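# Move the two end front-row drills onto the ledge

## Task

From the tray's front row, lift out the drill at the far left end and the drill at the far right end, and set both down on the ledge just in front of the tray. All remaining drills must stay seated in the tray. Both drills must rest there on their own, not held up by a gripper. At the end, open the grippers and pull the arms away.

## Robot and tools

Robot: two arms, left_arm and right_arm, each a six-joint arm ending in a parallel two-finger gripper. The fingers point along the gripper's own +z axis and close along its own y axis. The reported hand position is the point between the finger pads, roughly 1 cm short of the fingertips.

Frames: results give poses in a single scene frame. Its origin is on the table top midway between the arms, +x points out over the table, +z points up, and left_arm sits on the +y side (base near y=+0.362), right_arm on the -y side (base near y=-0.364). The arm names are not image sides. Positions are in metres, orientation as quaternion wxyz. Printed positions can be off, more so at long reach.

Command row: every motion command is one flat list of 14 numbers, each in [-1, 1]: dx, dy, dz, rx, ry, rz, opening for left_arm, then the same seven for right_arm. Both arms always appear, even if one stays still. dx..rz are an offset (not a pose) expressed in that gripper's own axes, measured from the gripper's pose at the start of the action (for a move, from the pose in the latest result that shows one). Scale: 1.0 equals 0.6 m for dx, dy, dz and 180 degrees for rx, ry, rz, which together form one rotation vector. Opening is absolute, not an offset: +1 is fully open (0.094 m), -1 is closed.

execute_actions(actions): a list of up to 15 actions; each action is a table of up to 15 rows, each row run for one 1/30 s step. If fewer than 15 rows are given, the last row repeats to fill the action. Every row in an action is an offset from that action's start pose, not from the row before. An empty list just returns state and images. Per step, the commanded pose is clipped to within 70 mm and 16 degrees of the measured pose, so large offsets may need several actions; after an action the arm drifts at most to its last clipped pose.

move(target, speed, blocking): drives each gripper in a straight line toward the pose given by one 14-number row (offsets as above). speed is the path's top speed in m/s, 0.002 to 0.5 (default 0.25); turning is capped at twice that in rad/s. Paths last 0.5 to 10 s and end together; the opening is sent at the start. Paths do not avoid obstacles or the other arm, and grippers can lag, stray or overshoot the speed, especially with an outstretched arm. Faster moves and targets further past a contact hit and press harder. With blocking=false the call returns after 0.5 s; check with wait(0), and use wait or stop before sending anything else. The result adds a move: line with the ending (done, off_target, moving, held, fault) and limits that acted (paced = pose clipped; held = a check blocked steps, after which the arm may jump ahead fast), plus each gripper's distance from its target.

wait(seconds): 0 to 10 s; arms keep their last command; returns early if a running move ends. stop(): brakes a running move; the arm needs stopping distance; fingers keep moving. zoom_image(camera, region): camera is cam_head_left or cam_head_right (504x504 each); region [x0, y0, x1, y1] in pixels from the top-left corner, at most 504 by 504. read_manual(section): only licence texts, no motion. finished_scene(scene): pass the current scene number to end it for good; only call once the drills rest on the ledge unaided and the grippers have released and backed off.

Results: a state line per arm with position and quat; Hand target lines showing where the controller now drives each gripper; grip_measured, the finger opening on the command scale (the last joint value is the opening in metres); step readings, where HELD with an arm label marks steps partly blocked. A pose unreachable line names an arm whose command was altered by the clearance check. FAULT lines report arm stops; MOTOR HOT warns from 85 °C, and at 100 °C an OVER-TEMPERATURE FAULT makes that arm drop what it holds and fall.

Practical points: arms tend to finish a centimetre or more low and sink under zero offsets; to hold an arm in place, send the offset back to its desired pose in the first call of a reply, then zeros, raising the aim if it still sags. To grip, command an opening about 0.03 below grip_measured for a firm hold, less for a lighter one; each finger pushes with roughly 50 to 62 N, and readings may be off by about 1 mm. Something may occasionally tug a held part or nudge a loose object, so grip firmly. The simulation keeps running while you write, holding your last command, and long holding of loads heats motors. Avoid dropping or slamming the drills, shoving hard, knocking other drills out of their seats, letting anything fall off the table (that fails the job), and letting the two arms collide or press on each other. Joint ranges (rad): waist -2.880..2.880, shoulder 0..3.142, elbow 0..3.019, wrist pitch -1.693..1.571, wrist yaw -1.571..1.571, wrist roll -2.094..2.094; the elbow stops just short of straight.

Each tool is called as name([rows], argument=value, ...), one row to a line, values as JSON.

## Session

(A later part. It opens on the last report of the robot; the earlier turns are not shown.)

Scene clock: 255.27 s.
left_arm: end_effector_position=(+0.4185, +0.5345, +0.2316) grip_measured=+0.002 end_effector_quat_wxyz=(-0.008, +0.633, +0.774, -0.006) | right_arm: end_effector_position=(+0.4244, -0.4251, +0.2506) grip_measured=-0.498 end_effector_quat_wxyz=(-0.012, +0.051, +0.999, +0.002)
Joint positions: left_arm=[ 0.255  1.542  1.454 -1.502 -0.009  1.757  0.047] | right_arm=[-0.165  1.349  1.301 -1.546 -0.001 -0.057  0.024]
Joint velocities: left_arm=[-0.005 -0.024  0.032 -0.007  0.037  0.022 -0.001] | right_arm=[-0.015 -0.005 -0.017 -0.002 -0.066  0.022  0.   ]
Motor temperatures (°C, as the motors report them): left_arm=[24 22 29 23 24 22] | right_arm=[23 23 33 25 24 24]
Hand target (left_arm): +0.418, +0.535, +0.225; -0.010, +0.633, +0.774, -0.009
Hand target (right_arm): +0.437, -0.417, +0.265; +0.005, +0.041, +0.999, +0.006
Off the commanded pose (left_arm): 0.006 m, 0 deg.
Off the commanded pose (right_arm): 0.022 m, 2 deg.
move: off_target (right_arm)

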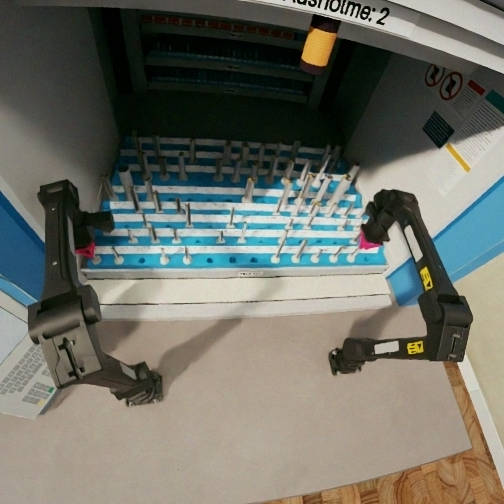

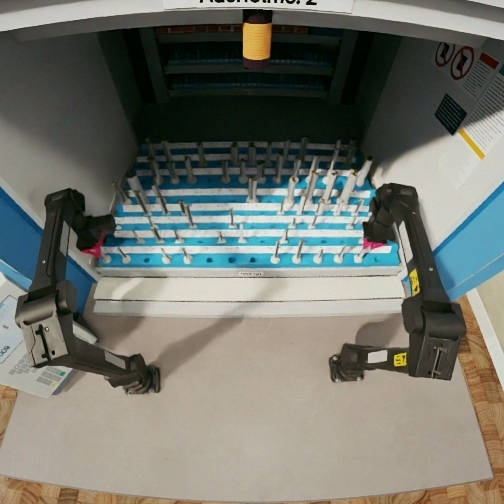

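move(target=[0.068,0.082,0.008,0,0,0,0, -0.057,-0.0145,0.025,0,-0.01,0,0.2], speed=0.05)

zoom_image(camera="cam_head_left", region=[60, 210, 140, 290])

zoom_image(camera="cam_head_right", region=[60, 210, 140, 290])

zoom_image(camera="cam_head_left", region=[320, 210, 400, 290])

zoom_image(camera="cam_head_right", region=[320, 210, 400, 290])

Scene clock: 271.70 s.
left_arm: end_effector_position=(+0.4361, +0.5475, +0.2174) grip_measured=+0.002 end_effector_quat_wxyz=(-0.018, +0.647, +0.762, -0.023) | right_arm: end_effector_position=(+0.4444, -0.4324, +0.2264) grip_measured=+0.198 end_effector_quat_wxyz=(-0.016, +0.052, +0.998, +0.002)
Joint positions: left_arm=[ 0.266  1.626  1.515 -1.518 -0.011  1.804  0.047] | right_arm=[-0.175  1.414  1.301 -1.49  -0.001 -0.065  0.056]
Joint velocities: left_arm=[-0.005  0.005 -0.002  0.002 -0.037 -0.095 -0.   ] | right_arm=[-0.005  0.005 -0.017 -0.012 -0.051 -0.095 -0.001]
Motor temperatures (°C, as the motors report them): left_arm=[24 22 29 23 24 22] | right_arm=[23 23 33 25 24 24]
Hand target (left_arm): +0.454, +0.584, +0.226; -0.009, +0.632, +0.775, -0.004
Hand target (right_arm): +0.456, -0.438, +0.235; +0.004, +0.051, +0.999, +0.000
Off the commanded pose (left_arm): 0.044 m, 3 deg.
Off the commanded pose (right_arm): 0.016 m, 2 deg.
move: off_target (left_arm, right_arm)

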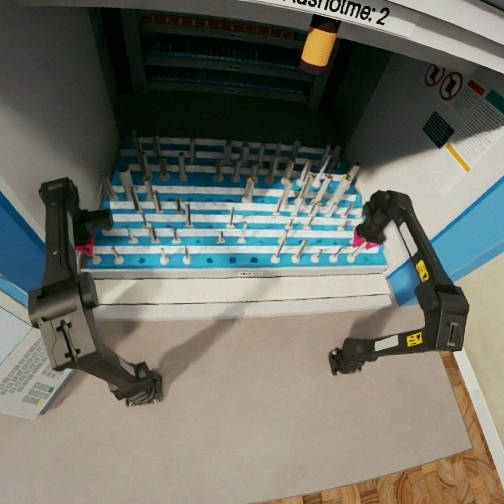

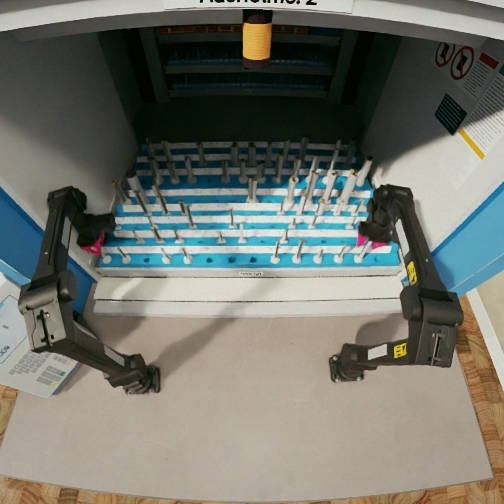

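Region (60, 210, 140, 290) of cam_head_left's 504x504 image, scaled by 6.300, with more detail than that image has.

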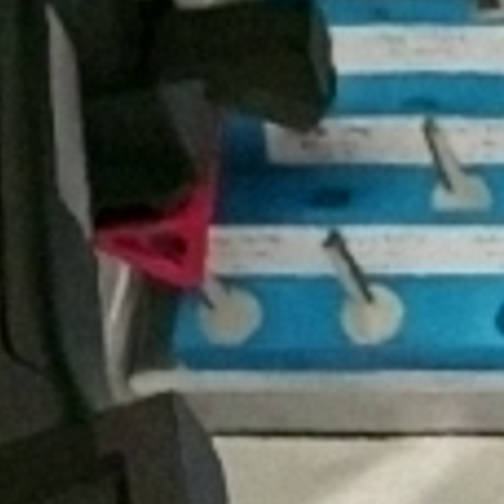

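Region (60, 210, 140, 290) of cam_head_right's 504x504 image, scaled by 6.300, with more detail than that image has.

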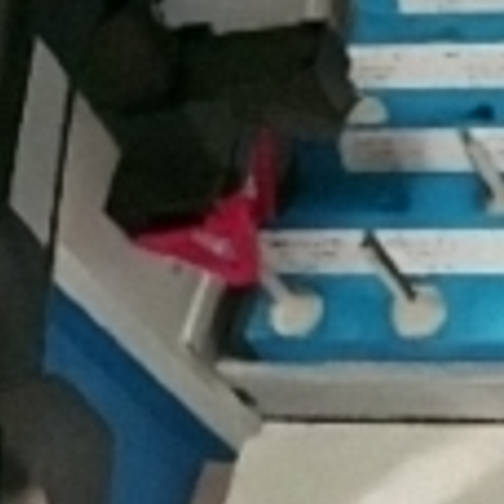

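Region (320, 210, 400, 290) of cam_head_left's 504x504 image, scaled by 6.300, with more detail than that image has.

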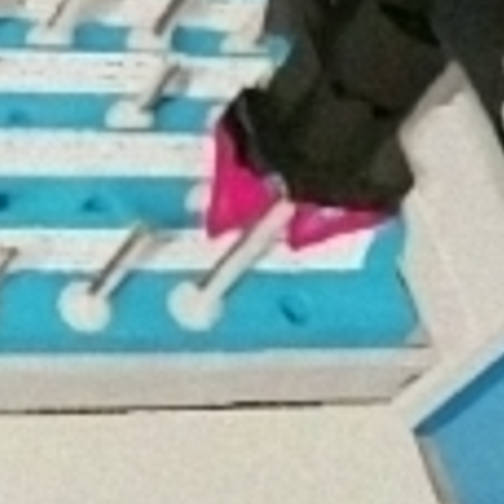

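Region (320, 210, 400, 290) of cam_head_right's 504x504 image, scaled by 6.300, with more detail than that image has.

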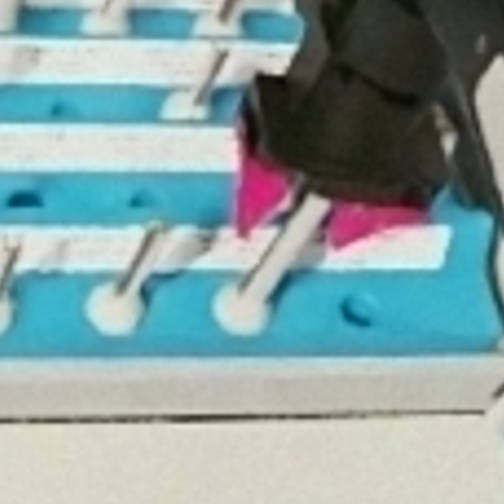

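move(target=[0.0,0.02,-0.02,-0.02,0.14,0,0, -0.015,0,-0.015,0,0,0,-0.85], speed=0.15)

Scene clock: 276.27 s.
left_arm: end_effector_position=(+0.4480, +0.5548, +0.2206) grip_measured=+0.002 end_effector_quat_wxyz=(-0.174, +0.642, +0.737, +0.123) | right_arm: end_effector_position=(+0.4435, -0.4363, +0.2258) grip_measured=-0.741 end_effector_quat_wxyz=(-0.018, +0.055, +0.998, -0.001)
Joint positions: left_arm=[ 0.128  1.61   1.464 -1.416 -0.429  1.694  0.047] | right_arm=[-0.182  1.415  1.301 -1.491  0.007 -0.065  0.012]
Joint velocities: left_arm=[ 0.005 -0.005 -0.002 -0.002  0.051  0.022  0.001] | right_arm=[-0.015 -0.015 -0.007  0.007 -0.066  0.051 -0.   ]
Motor temperatures (°C, as the motors report them): left_arm=[24 22 30 23 24 22] | right_arm=[23 23 33 25 24 24]
Hand target (left_arm): +0.448, +0.549, +0.228; -0.165, +0.637, +0.740, +0.138
Hand target (right_arm): +0.453, -0.434, +0.235; -0.015, +0.052, +0.999, +0.002
Off the commanded pose (left_arm): 0.010 m, 3 deg.
Off the commanded pose (right_arm): 0.014 m, 1 deg.
move: off_target (left_arm, right_arm)

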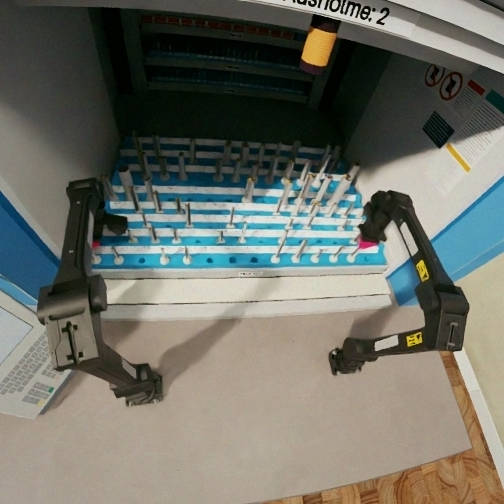

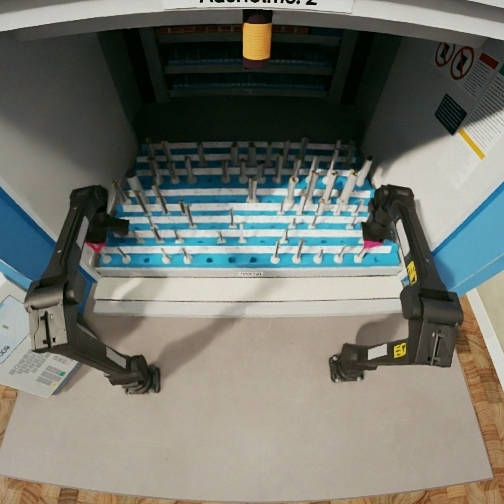

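move(target=[0.051,0.025,0.022,0,0,0,0, -0.02,0,-0.15,0,-0.01,0,-0.79], speed=0.05)

zoom_image(camera="cam_head_left", region=[60, 210, 140, 290])

zoom_image(camera="cam_head_right", region=[60, 210, 140, 290])

zoom_image(camera="cam_head_left", region=[320, 210, 400, 290])

zoom_image(camera="cam_head_right", region=[320, 210, 400, 290])

Scene clock: 285.07 s.
left_arm: end_effector_position=(+0.4405, +0.5787, +0.2152) grip_measured=+0.002 end_effector_quat_wxyz=(-0.181, +0.643, +0.735, +0.112) | right_arm: end_effector_position=(+0.4441, -0.4366, +0.2730) grip_measured=-0.741 end_effector_quat_wxyz=(-0.042, +0.055, +0.998, +0.001)
Joint positions: left_arm=[ 0.179  1.622  1.464 -1.407 -0.429  1.75   0.047] | right_arm=[-0.182  1.442  1.45  -1.663  0.008 -0.065  0.012]
Joint velocities: left_arm=[-0.015 -0.005  0.002 -0.017  0.007  0.022 -0.001] | right_arm=[ 0.005 -0.005  0.007 -0.007 -0.037  0.022 -0.001]
Motor temperatures (°C, as the motors report them): left_arm=[24 22 29 23 24 22] | right_arm=[23 23 33 25 24 24]
Hand target (left_arm): +0.457, +0.590, +0.221; -0.174, +0.642, +0.736, +0.124
Hand target (right_arm): +0.457, -0.437, +0.314; +0.006, +0.055, +0.998, -0.003
Off the commanded pose (left_arm): 0.022 m, 1 deg.
Off the commanded pose (right_arm): 0.045 m, 5 deg.
joint sent to its limit (right arm) — the command would take joint 4 (wrist pitch) past its lower limit, so that joint was sent only as far as its limit.
move: off_target (left_arm, right_arm)

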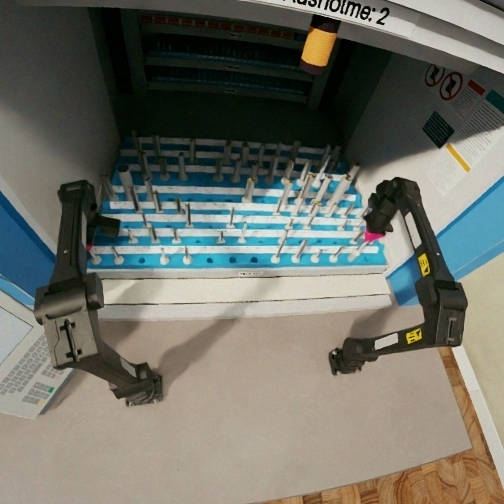

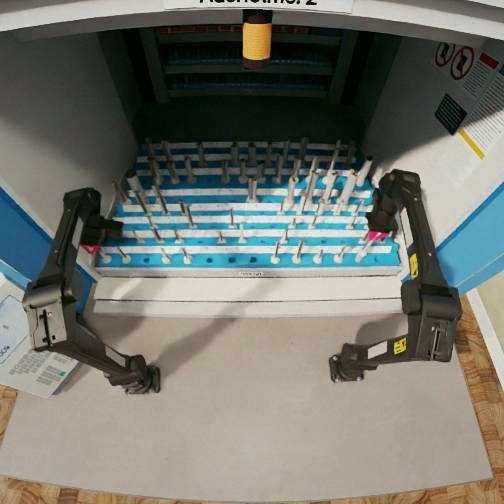

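Region (60, 210, 140, 290) of cam_head_left's 504x504 image, scaled by 6.300, with more detail than that image has.

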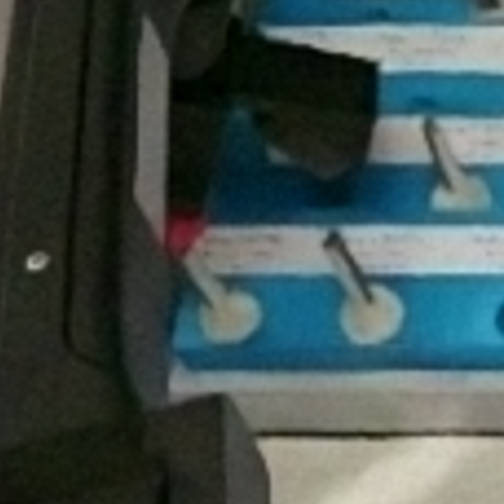

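Region (60, 210, 140, 290) of cam_head_right's 504x504 image, scaled by 6.300, with more detail than that image has.

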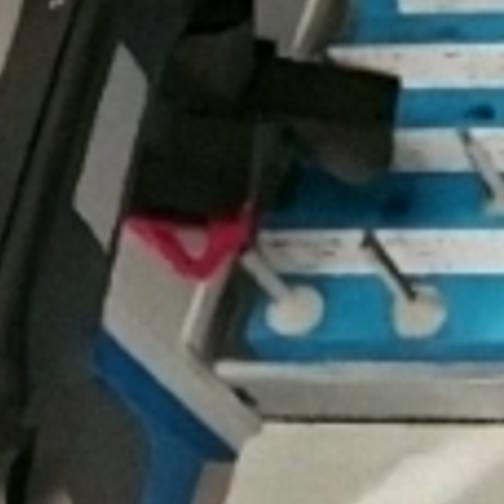

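Region (320, 210, 400, 290) of cam_head_left's 504x504 image, scaled by 6.300, with more detail than that image has.

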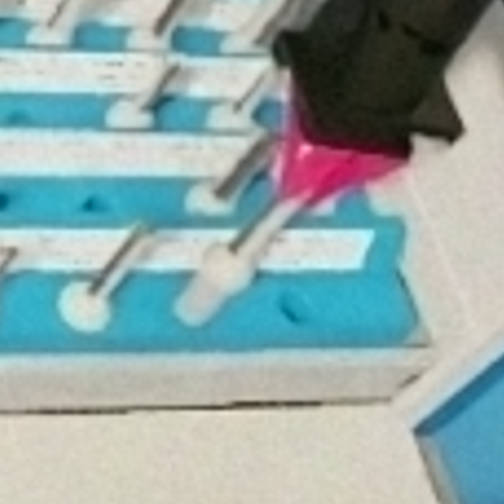

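Region (320, 210, 400, 290) of cam_head_right's 504x504 image, scaled by 6.300, with more detail than that image has.

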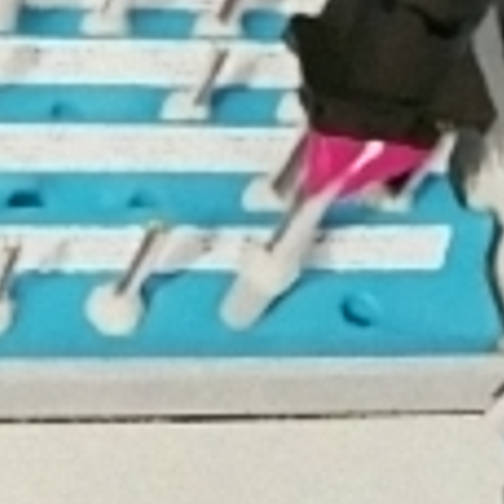

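move(target=[-0.065,-0.012,0.026,0,0,0,0, -0.02,0,-0.12,0,-0.04,0,-0.79], speed=0.05)

zoom_image(camera="cam_head_left", region=[60, 210, 140, 290])

zoom_image(camera="cam_head_right", region=[60, 210, 140, 290])

zoom_image(camera="cam_head_left", region=[320, 210, 400, 290])

zoom_image(camera="cam_head_right", region=[320, 210, 400, 290])

Scene clock: 299.63 s.
left_arm: end_effector_position=(+0.4362, +0.5547, +0.1851) grip_measured=+0.002 end_effector_quat_wxyz=(-0.185, +0.645, +0.734, +0.106) | right_arm: end_effector_position=(+0.4517, -0.4374, +0.2963) grip_measured=-0.741 end_effector_quat_wxyz=(-0.014, +0.055, +0.998, -0.001)
Joint positions: left_arm=[ 0.134  1.622  1.384 -1.362 -0.429  1.701  0.047] | right_arm=[-0.182  1.427  1.498 -1.668  0.006 -0.065  0.012]
Joint velocities: left_arm=[-0.015  0.005 -0.007 -0.002 -0.051 -0.051  0.   ] | right_arm=[-0.015 -0.005 -0.007 -0.027  0.022 -0.022  0.   ]
Motor temperatures (°C, as the motors report them): left_arm=[24 22 31 23 24 22] | right_arm=[23 24 35 25 24 24]
Hand target (left_arm): +0.436, +0.549, +0.185; -0.181, +0.643, +0.736, +0.111
Hand target (right_arm): +0.460, -0.438, +0.342; +0.042, +0.055, +0.998, -0.006
Off the commanded pose (left_arm): 0.006 m, 1 deg.
Off the commanded pose (right_arm): 0.049 m, 4 deg.
joint sent to its limit (right arm) — the command would take joint 4 (wrist pitch) past its lower limit, so that joint was sent only as far as its limit.
move: off_target (right_arm)

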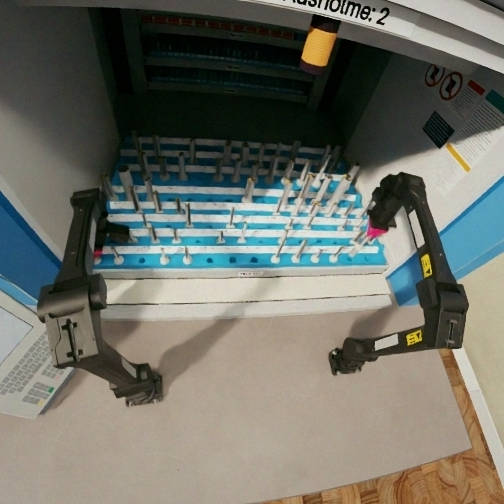

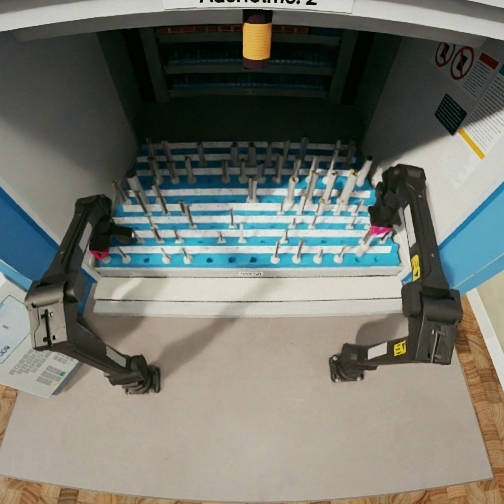

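Region (60, 210, 140, 290) of cam_head_left's 504x504 image, scaled by 6.300, with more detail than that image has.

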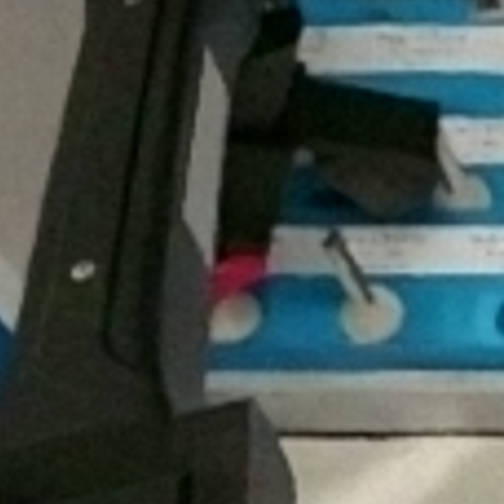

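Region (60, 210, 140, 290) of cam_head_right's 504x504 image, scaled by 6.300, with more detail than that image has.

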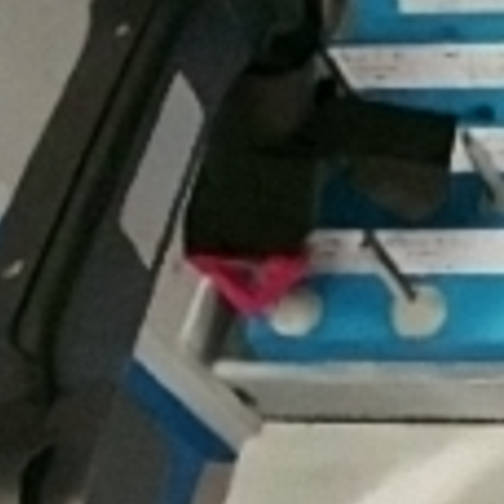

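Region (320, 210, 400, 290) of cam_head_left's 504x504 image, scaled by 6.300, with more detail than that image has.

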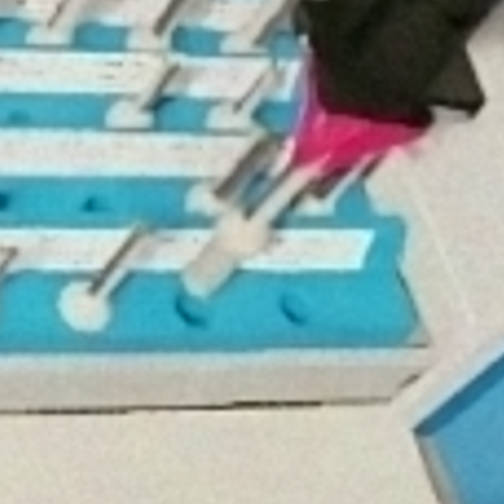

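Region (320, 210, 400, 290) of cam_head_right's 504x504 image, scaled by 6.300, with more detail than that image has.

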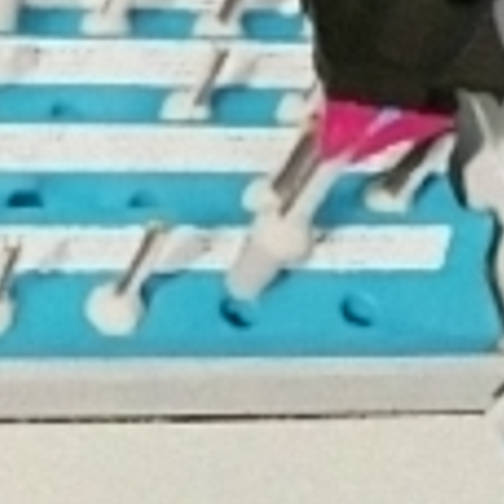

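move(target=[0,0,0,0,0,0,-0.6, 0.19,-0.02,-0.06,0,0,0,-0.79], speed=0.1)

move(target=[0,0,0,0,0,0,-0.95, 0,0,0,0,0,0,-0.79], speed=0.1)

zoom_image(camera="cam_head_right", region=[60, 210, 140, 290])

Scene clock: 329.13 s.
left_arm: end_effector_position=(+0.4342, +0.5543, +0.1850) grip_measured=-0.597 end_effector_quat_wxyz=(-0.188, +0.645, +0.733, +0.103) | right_arm: end_effector_position=(+0.3415, -0.4334, +0.3251) grip_measured=-0.741 end_effector_quat_wxyz=(+0.047, +0.057, +0.997, -0.011)
Joint positions: left_arm=[ 0.134  1.622  1.383 -1.37  -0.43   1.701  0.019] | right_arm=[-0.232  1.077  1.271 -1.669  0.006 -0.112  0.012]
Joint velocities: left_arm=[ 0.005 -0.005  0.017 -0.007 -0.007 -0.007  0.   ] | right_arm=[ 0.005 -0.005 -0.017  0.007  0.007 -0.022 -0.   ]
Motor temperatures (°C, as the motors report them): left_arm=[24 23 29 23 24 22] | right_arm=[23 24 36 25 24 24]
Hand target (left_arm): +0.436, +0.555, +0.185; -0.185, +0.645, +0.734, +0.106
Hand target (right_arm): +0.339, -0.435, +0.336; +0.059, +0.055, +0.997, -0.014
Off the commanded pose (left_arm): 0.002 m, 0 deg.
Off the commanded pose (right_arm): 0.011 m, 7 deg.
joint sent to its limit (right arm) — the command would take joint 4 (wrist pitch) past its lower limit, so that joint was sent only as far as its limit.
move: off_target (right_arm)

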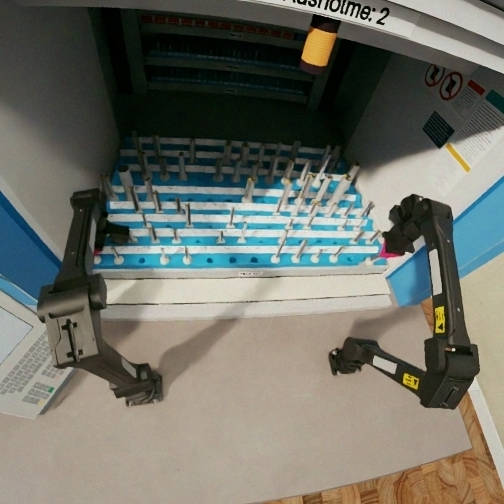

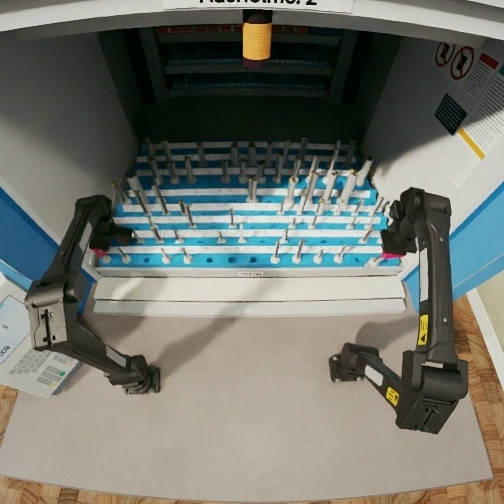

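Scene clock: 329.63 s.
left_arm: end_effector_position=(+0.4318, +0.5542, +0.1845) grip_measured=-0.741 end_effector_quat_wxyz=(-0.190, +0.642, +0.735, +0.101) | right_arm: end_effector_position=(+0.3401, -0.4330, +0.3133) grip_measured=-0.741 end_effector_quat_wxyz=(+0.030, +0.057, +0.998, -0.008)
Joint positions: left_arm=[ 0.134  1.621  1.381 -1.377 -0.432  1.691  0.012] | right_arm=[-0.232  1.089  1.25  -1.669  0.006 -0.112  0.012]
Joint velocities: left_arm=[ 0.005 -0.005 -0.002  0.007  0.051  0.037  0.001] | right_arm=[-0.005  0.005 -0.007 -0.012  0.007  0.037  0.   ]
Motor temperatures (°C, as the motors report them): left_arm=[24 23 29 23 24 22] | right_arm=[23 24 36 25 24 24]
Hand target (left_arm): +0.434, +0.554, +0.185; -0.188, +0.645, +0.733, +0.103
Hand target (right_arm): +0.341, -0.433, +0.325; +0.047, +0.057, +0.997, -0.011
Off the commanded pose (left_arm): 0.002 m, 1 deg.
Off the commanded pose (right_arm): 0.012 m, 2 deg.
move: off_target (right_arm)

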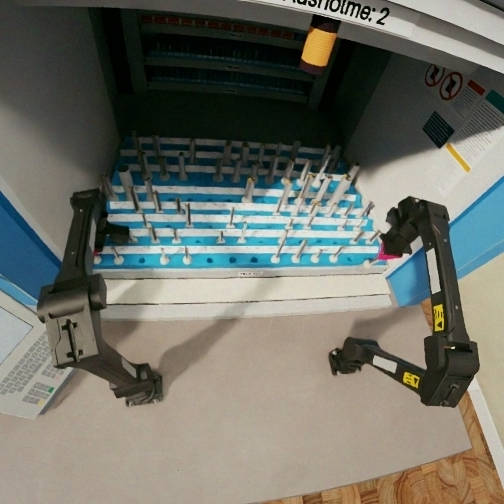

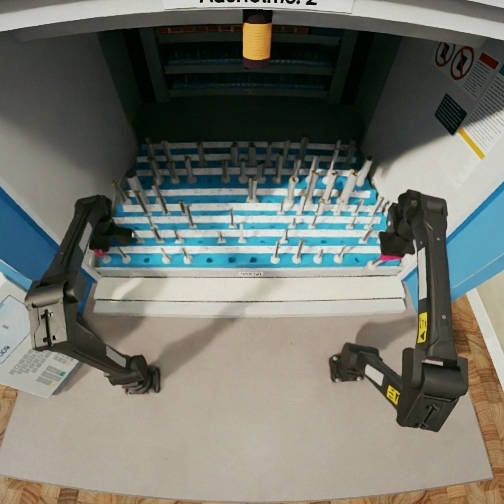

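Region (60, 210, 140, 290) of cam_head_right's 504x504 image, scaled by 6.300, with more detail than that image has.

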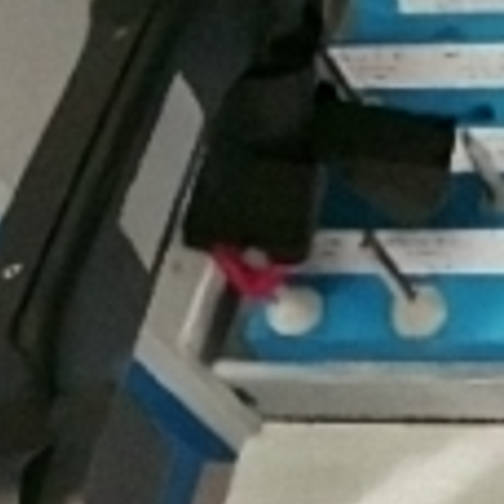

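move(target=[0.079,0.003,-0.166,0,0,0,-0.79, 0.052,0.30,0.0,0,0,-0.48,-0.79], speed=0.25)

zoom_image(camera="cam_head_right", region=[60, 200, 150, 290])

Scene clock: 345.77 s.
left_arm: end_effector_position=(+0.4273, +0.5535, +0.2640) grip_measured=-0.786 end_effector_quat_wxyz=(-0.207, +0.642, +0.735, +0.075) | right_arm: end_effector_position=(+0.3234, -0.2529, +0.2887) grip_measured=-0.741 end_effector_quat_wxyz=(-0.009, -0.636, +0.772, -0.013)
Joint positions: left_arm=[ 0.136  1.621  1.588 -1.65  -0.431  1.678  0.01 ] | right_arm=[ 0.398  1.121  1.208 -1.669  0.029 -0.973  0.012]
Joint velocities: left_arm=[-0.015 -0.015 -0.027 -0.002  0.051 -0.037 -0.   ] | right_arm=[-0.015 -0.005  0.007  0.007 -0.081 -0.022 -0.001]
Motor temperatures (°C, as the motors report them): left_arm=[24 23 30 23 24 22] | right_arm=[23 24 34 25 24 24]
Hand target (left_arm): +0.441, +0.556, +0.294; -0.190, +0.642, +0.735, +0.102
Hand target (right_arm): +0.331, -0.249, +0.309; +0.018, -0.641, +0.767, -0.022
Off the commanded pose (left_arm): 0.035 m, 4 deg.
Off the commanded pose (right_arm): 0.021 m, 3 deg.
move: off_target (left_arm, right_arm)

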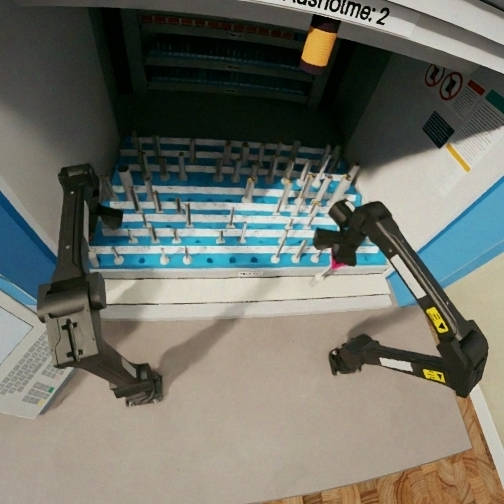

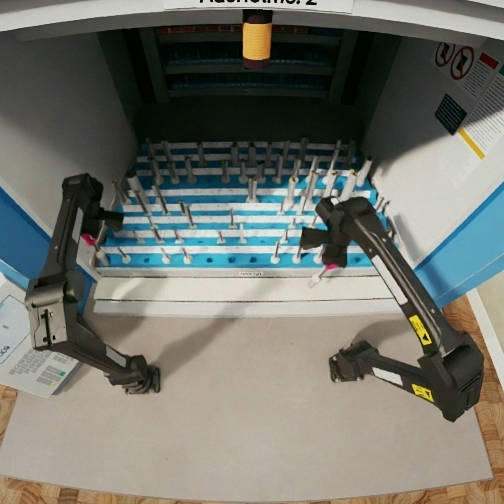

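Region (60, 200, 150, 290) of cam_head_right's 504x504 image, scaled by 5.600, with more detail than that image has.

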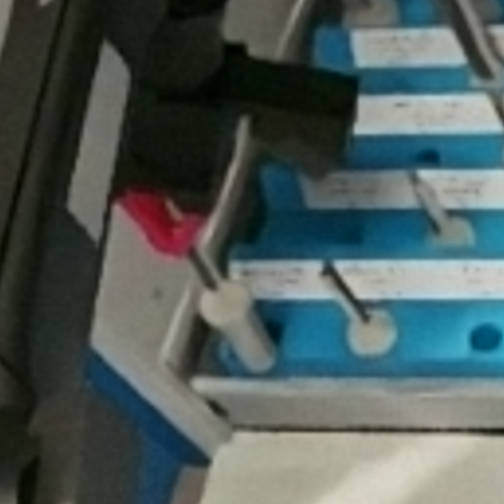

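execute_actions([
  [[0.0,0,0,0,0,0,-0.9, 0,0,-0.03,0,0,0,-0.79]],
])

zoom_image(camera="cam_head_right", region=[60, 200, 150, 290])

zoom_image(camera="cam_head_left", region=[60, 200, 150, 290])

Scene clock: 348.93 s.
left_arm: end_effector_position=(+0.4273, +0.5533, +0.2640) grip_measured=-0.829 end_effector_quat_wxyz=(-0.207, +0.642, +0.735, +0.074) | right_arm: end_effector_position=(+0.3234, -0.2529, +0.2887) grip_measured=-0.741 end_effector_quat_wxyz=(-0.009, -0.637, +0.771, -0.013)
Joint positions: left_arm=[ 0.136  1.621  1.588 -1.65  -0.429  1.678  0.008] | right_arm=[ 0.398  1.121  1.208 -1.669  0.029 -0.976  0.012]
Joint velocities: left_arm=[-0.005  0.005 -0.002 -0.002 -0.051 -0.051  0.   ] | right_arm=[ 0.005 -0.015  0.002 -0.012 -0.051  0.022 -0.001]
Motor temperatures (°C, as the motors report them): left_arm=[24 23 30 23 24 22] | right_arm=[23 24 34 25 24 24]
Hand target (left_arm): +0.427, +0.553, +0.264; -0.207, +0.642, +0.735, +0.075
Hand target (right_arm): +0.323, -0.252, +0.306; +0.011, -0.636, +0.771, -0.018
Off the commanded pose (left_arm): 0.000 m, 0 deg.
Off the commanded pose (right_arm): 0.018 m, 0 deg.
joint sent to its limit (right arm) — the command would take joint 4 (wrist pitch) past its lower limit, so that joint was sent only as far as its limit.
Step readings (end_effector_position):
0: left_arm (+0.4273, +0.5535, +0.2640) | right_arm (+0.3234, -0.2529, +0.2887)
1: left_arm (+0.4273, +0.5533, +0.2640) | right_arm (+0.3234, -0.2529, +0.2887)
2: left_arm (+0.4273, +0.5533, +0.2640) | right_arm (+0.3234, -0.2529, +0.2887)
4: left_arm (+0.4273, +0.5533, +0.2640) | right_arm (+0.3234, -0.2529, +0.2887)
8: left_arm (+0.4273, +0.5533, +0.2640) | right_arm (+0.3234, -0.2529, +0.2887)
15: end_effector_position above

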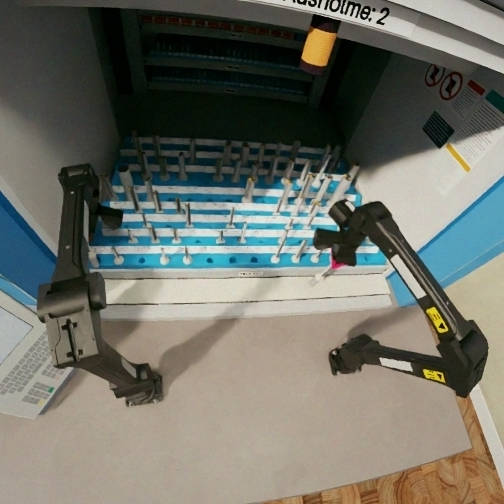

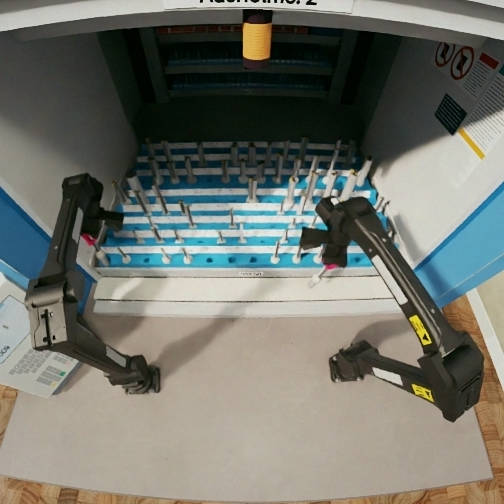

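Region (60, 200, 150, 290) of cam_head_right's 504x504 image, scaled by 5.600, with more detail than that image has.

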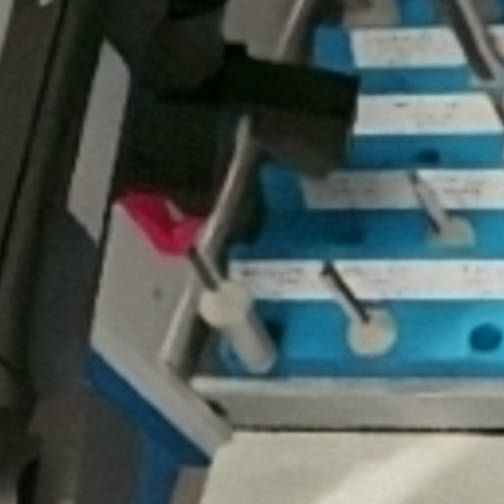

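Region (60, 200, 150, 290) of cam_head_left's 504x504 image, scaled by 5.600, with more detail than that image has.

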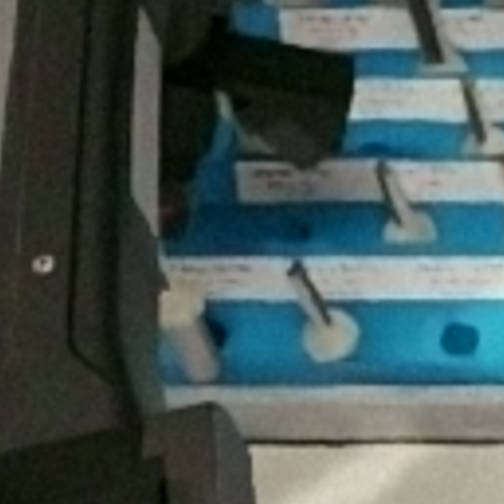

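move(target=[-0.024,0,0.054,0,0,0,-0.77, 0,0,-0.03,0,0,0,-0.79], speed=0.03)

zoom_image(camera="cam_head_right", region=[60, 200, 150, 290])

Scene clock: 359.00 s.
left_arm: end_effector_position=(+0.4242, +0.5524, +0.2309) grip_measured=-0.772 end_effector_quat_wxyz=(-0.208, +0.642, +0.735, +0.073) | right_arm: end_effector_position=(+0.3220, -0.2535, +0.2825) grip_measured=-0.741 end_effector_quat_wxyz=(-0.018, -0.637, +0.771, -0.010)
Joint positions: left_arm=[ 0.136  1.621  1.501 -1.566 -0.429  1.678  0.011] | right_arm=[ 0.398  1.127  1.196 -1.669  0.029 -0.976  0.012]
Joint velocities: left_arm=[ 0.005 -0.005  0.022  0.007  0.007 -0.007  0.   ] | right_arm=[-0.015 -0.005 -0.027  0.002  0.007  0.037  0.001]
Motor temperatures (°C, as the motors report them): left_arm=[24 23 30 23 24 22] | right_arm=[23 23 34 25 24 24]
Hand target (left_arm): +0.422, +0.553, +0.229; -0.207, +0.642, +0.735, +0.074
Hand target (right_arm): +0.323, -0.252, +0.306; +0.011, -0.637, +0.771, -0.018
Off the commanded pose (left_arm): 0.003 m, 0 deg.
Off the commanded pose (right_arm): 0.024 m, 1 deg.
joint sent to its limit (right arm) — the command would take joint 4 (wrist pitch) past its lower limit, so that joint was sent only as far as its limit.
move: off_target (right_arm)

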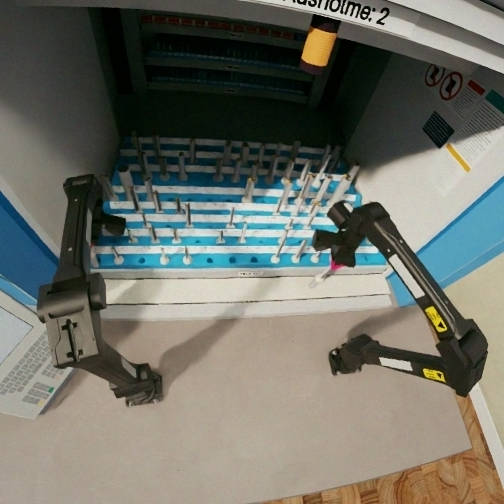

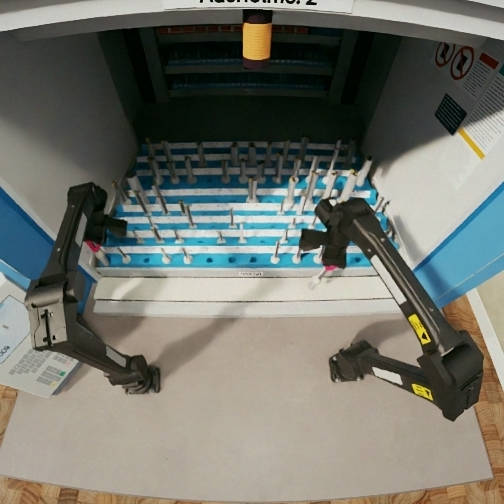

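Region (60, 200, 150, 290) of cam_head_right's 504x504 image, scaled by 5.600, with more detail than that image has.

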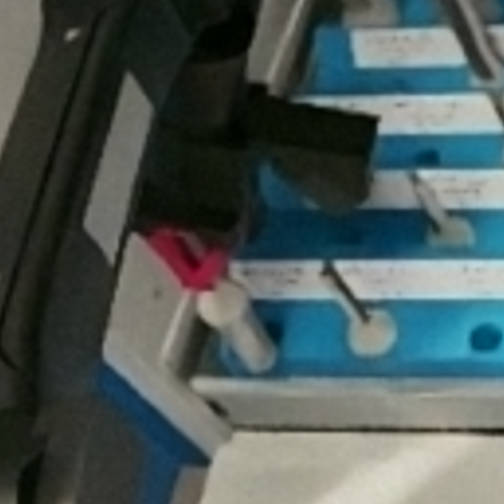

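execute_actions([
  [[0.0,0,0,0,0,0,-0.92, 0,0,-0.03,0,0,0,-0.84]],
])

move(target=[0.045,-0.02,-0.10,0,0,0,-0.92, -0.084,0.003,0.15,0,-0.444,0,-0.84], speed=0.25)

zoom_image(camera="cam_head_right", region=[60, 200, 150, 290])

Scene clock: 365.47 s.
left_arm: end_effector_position=(+0.4242, +0.5524, +0.2309) grip_measured=-0.817 end_effector_quat_wxyz=(-0.207, +0.642, +0.735, +0.073) | right_arm: end_effector_position=(+0.3219, -0.2535, +0.2826) grip_measured=-0.741 end_effector_quat_wxyz=(-0.018, -0.637, +0.771, -0.010)
Joint positions: left_arm=[ 0.136  1.621  1.501 -1.566 -0.429  1.678  0.009] | right_arm=[ 0.398  1.127  1.196 -1.669  0.029 -0.976  0.012]
Joint velocities: left_arm=[-0.005 -0.005  0.002 -0.002 -0.051  0.066 -0.001] | right_arm=[-0.005 -0.005 -0.002 -0.012 -0.037 -0.007  0.   ]
Motor temperatures (°C, as the motors report them): left_arm=[24 23 30 23 25 22] | right_arm=[23 23 34 25 24 24]
Hand target (left_arm): +0.424, +0.552, +0.231; -0.208, +0.642, +0.735, +0.073
Hand target (right_arm): +0.322, -0.253, +0.300; +0.003, -0.637, +0.771, -0.016
Off the commanded pose (left_arm): 0.000 m, 0 deg.
Off the commanded pose (right_arm): 0.018 m, 0 deg.
joint sent to its limit (right arm) — the command would take joint 4 (wrist pitch) past its lower limit, so that joint was sent only as far as its limit.
Step readings (end_effector_position):
0: left_arm (+0.4242, +0.5524, +0.2309) | right_arm (+0.3219, -0.2535, +0.2826)
1: left_arm (+0.4242, +0.5523, +0.2309) | right_arm (+0.3219, -0.2535, +0.2826)
2: left_arm (+0.4242, +0.5524, +0.2309) | right_arm (+0.3219, -0.2535, +0.2826)
4: left_arm (+0.4242, +0.5524, +0.2309) | right_arm (+0.3219, -0.2535, +0.2826)
8: left_arm (+0.4242, +0.5524, +0.2309) | right_arm (+0.3219, -0.2535, +0.2826)
15: end_effector_position above

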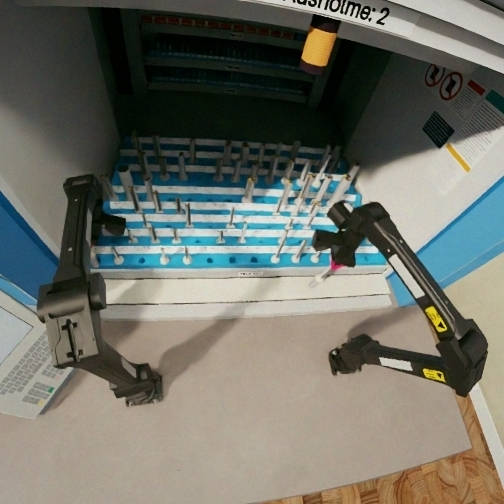

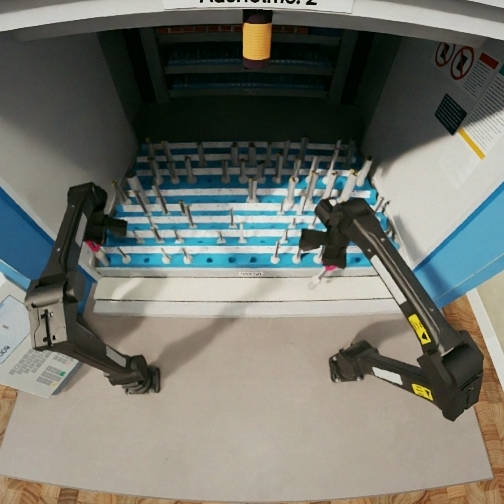

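Scene clock: 368.57 s.
left_arm: end_effector_position=(+0.4101, +0.5481, +0.2485) grip_measured=-0.817 end_effector_quat_wxyz=(-0.225, +0.646, +0.728, +0.044) | right_arm: end_effector_position=(+0.3163, -0.2105, +0.1878) grip_measured=-0.741 end_effector_quat_wxyz=(+0.457, -0.516, +0.612, +0.388)
Joint positions: left_arm=[ 0.136  1.621  1.541 -1.676 -0.427  1.678  0.009] | right_arm=[-0.04   0.999  0.502 -0.651 -1.257 -1.125  0.012]
Joint velocities: left_arm=[-0.015 -0.015 -0.002  0.002 -0.037 -0.066  0.   ] | right_arm=[-0.005 -0.015  0.007 -0.002  0.007  0.051  0.   ]
Motor temperatures (°C, as the motors report them): left_arm=[24 23 30 23 25 22] | right_arm=[23 23 34 25 24 24]
Hand target (left_arm): +0.419, +0.550, +0.297; -0.198, +0.645, +0.733, +0.088
Hand target (right_arm): +0.316, -0.211, +0.188; +0.456, -0.516, +0.613, +0.387
Off the commanded pose (left_arm): 0.051 m, 4 deg.
Off the commanded pose (right_arm): 0.013 m, 4 deg.
joint sent to its limit (left arm) — the command would take joint 4 (wrist pitch) past its lower limit, so that joint was sent only as far as its limit.
move: held (right_arm), off_target (left_arm); limits=held; held on 9 of 93 steps (right_arm), including the last (right_arm)
pose unreachable (right arm): on one or more control steps of this call, first in action 0 (counted from 0), this arm could not follow its commanded pose, so it was not sent that pose on those steps. On the call's last step it was still not sent that pose. It may still have moved: this result reports where it is.
cause: the commanded pose would bring two parts of the arm too close to each other (its wrist (the part past joint 4) and its wrist camera, with joints 5 (wrist yaw) and 6 (wrist roll) between them).

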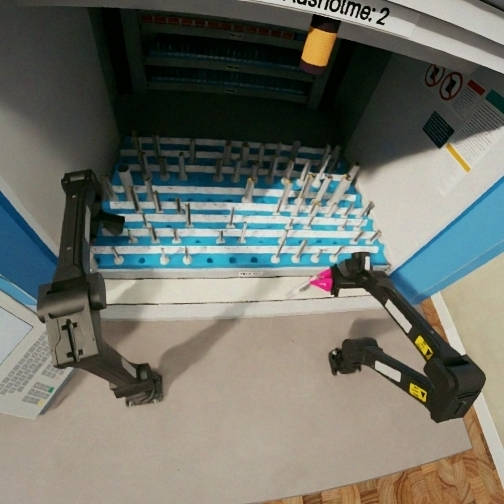

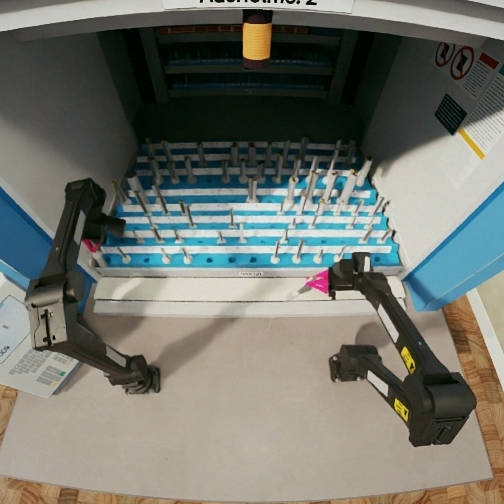

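Region (60, 200, 150, 290) of cam_head_right's 504x504 image, scaled by 5.600, with more detail than that image has.

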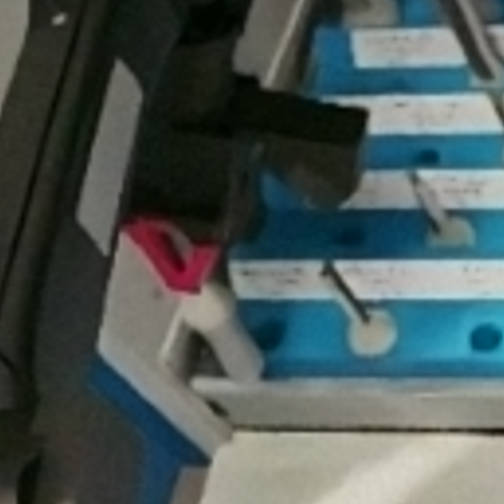

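zoom_image(camera="cam_head_left", region=[260, 240, 380, 330])

zoom_image(camera="cam_head_right", region=[260, 240, 380, 330])

Region (260, 240, 380, 330) of cam_head_left's 504x504 image, scaled by 4.200, with more detail than that image has; it fills the top 378 rows of this view, and the rest is white.

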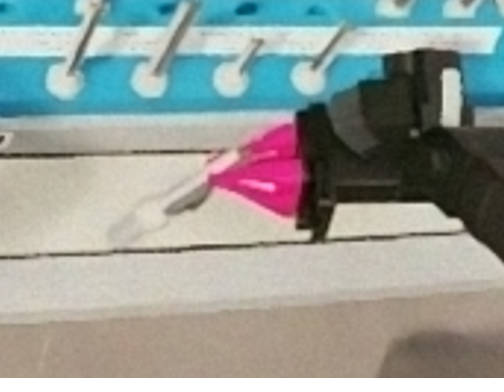

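Region (260, 240, 380, 330) of cam_head_right's 504x504 image, scaled by 4.200, with more detail than that image has; it fills the top 378 rows of this view, and the rest is white.

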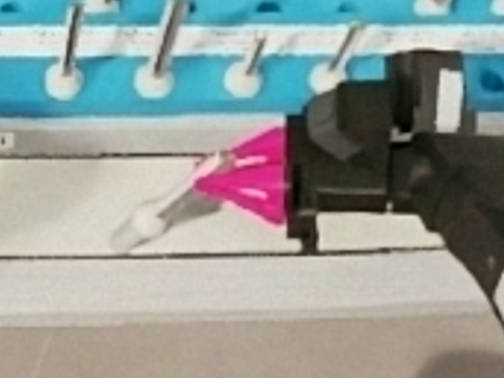

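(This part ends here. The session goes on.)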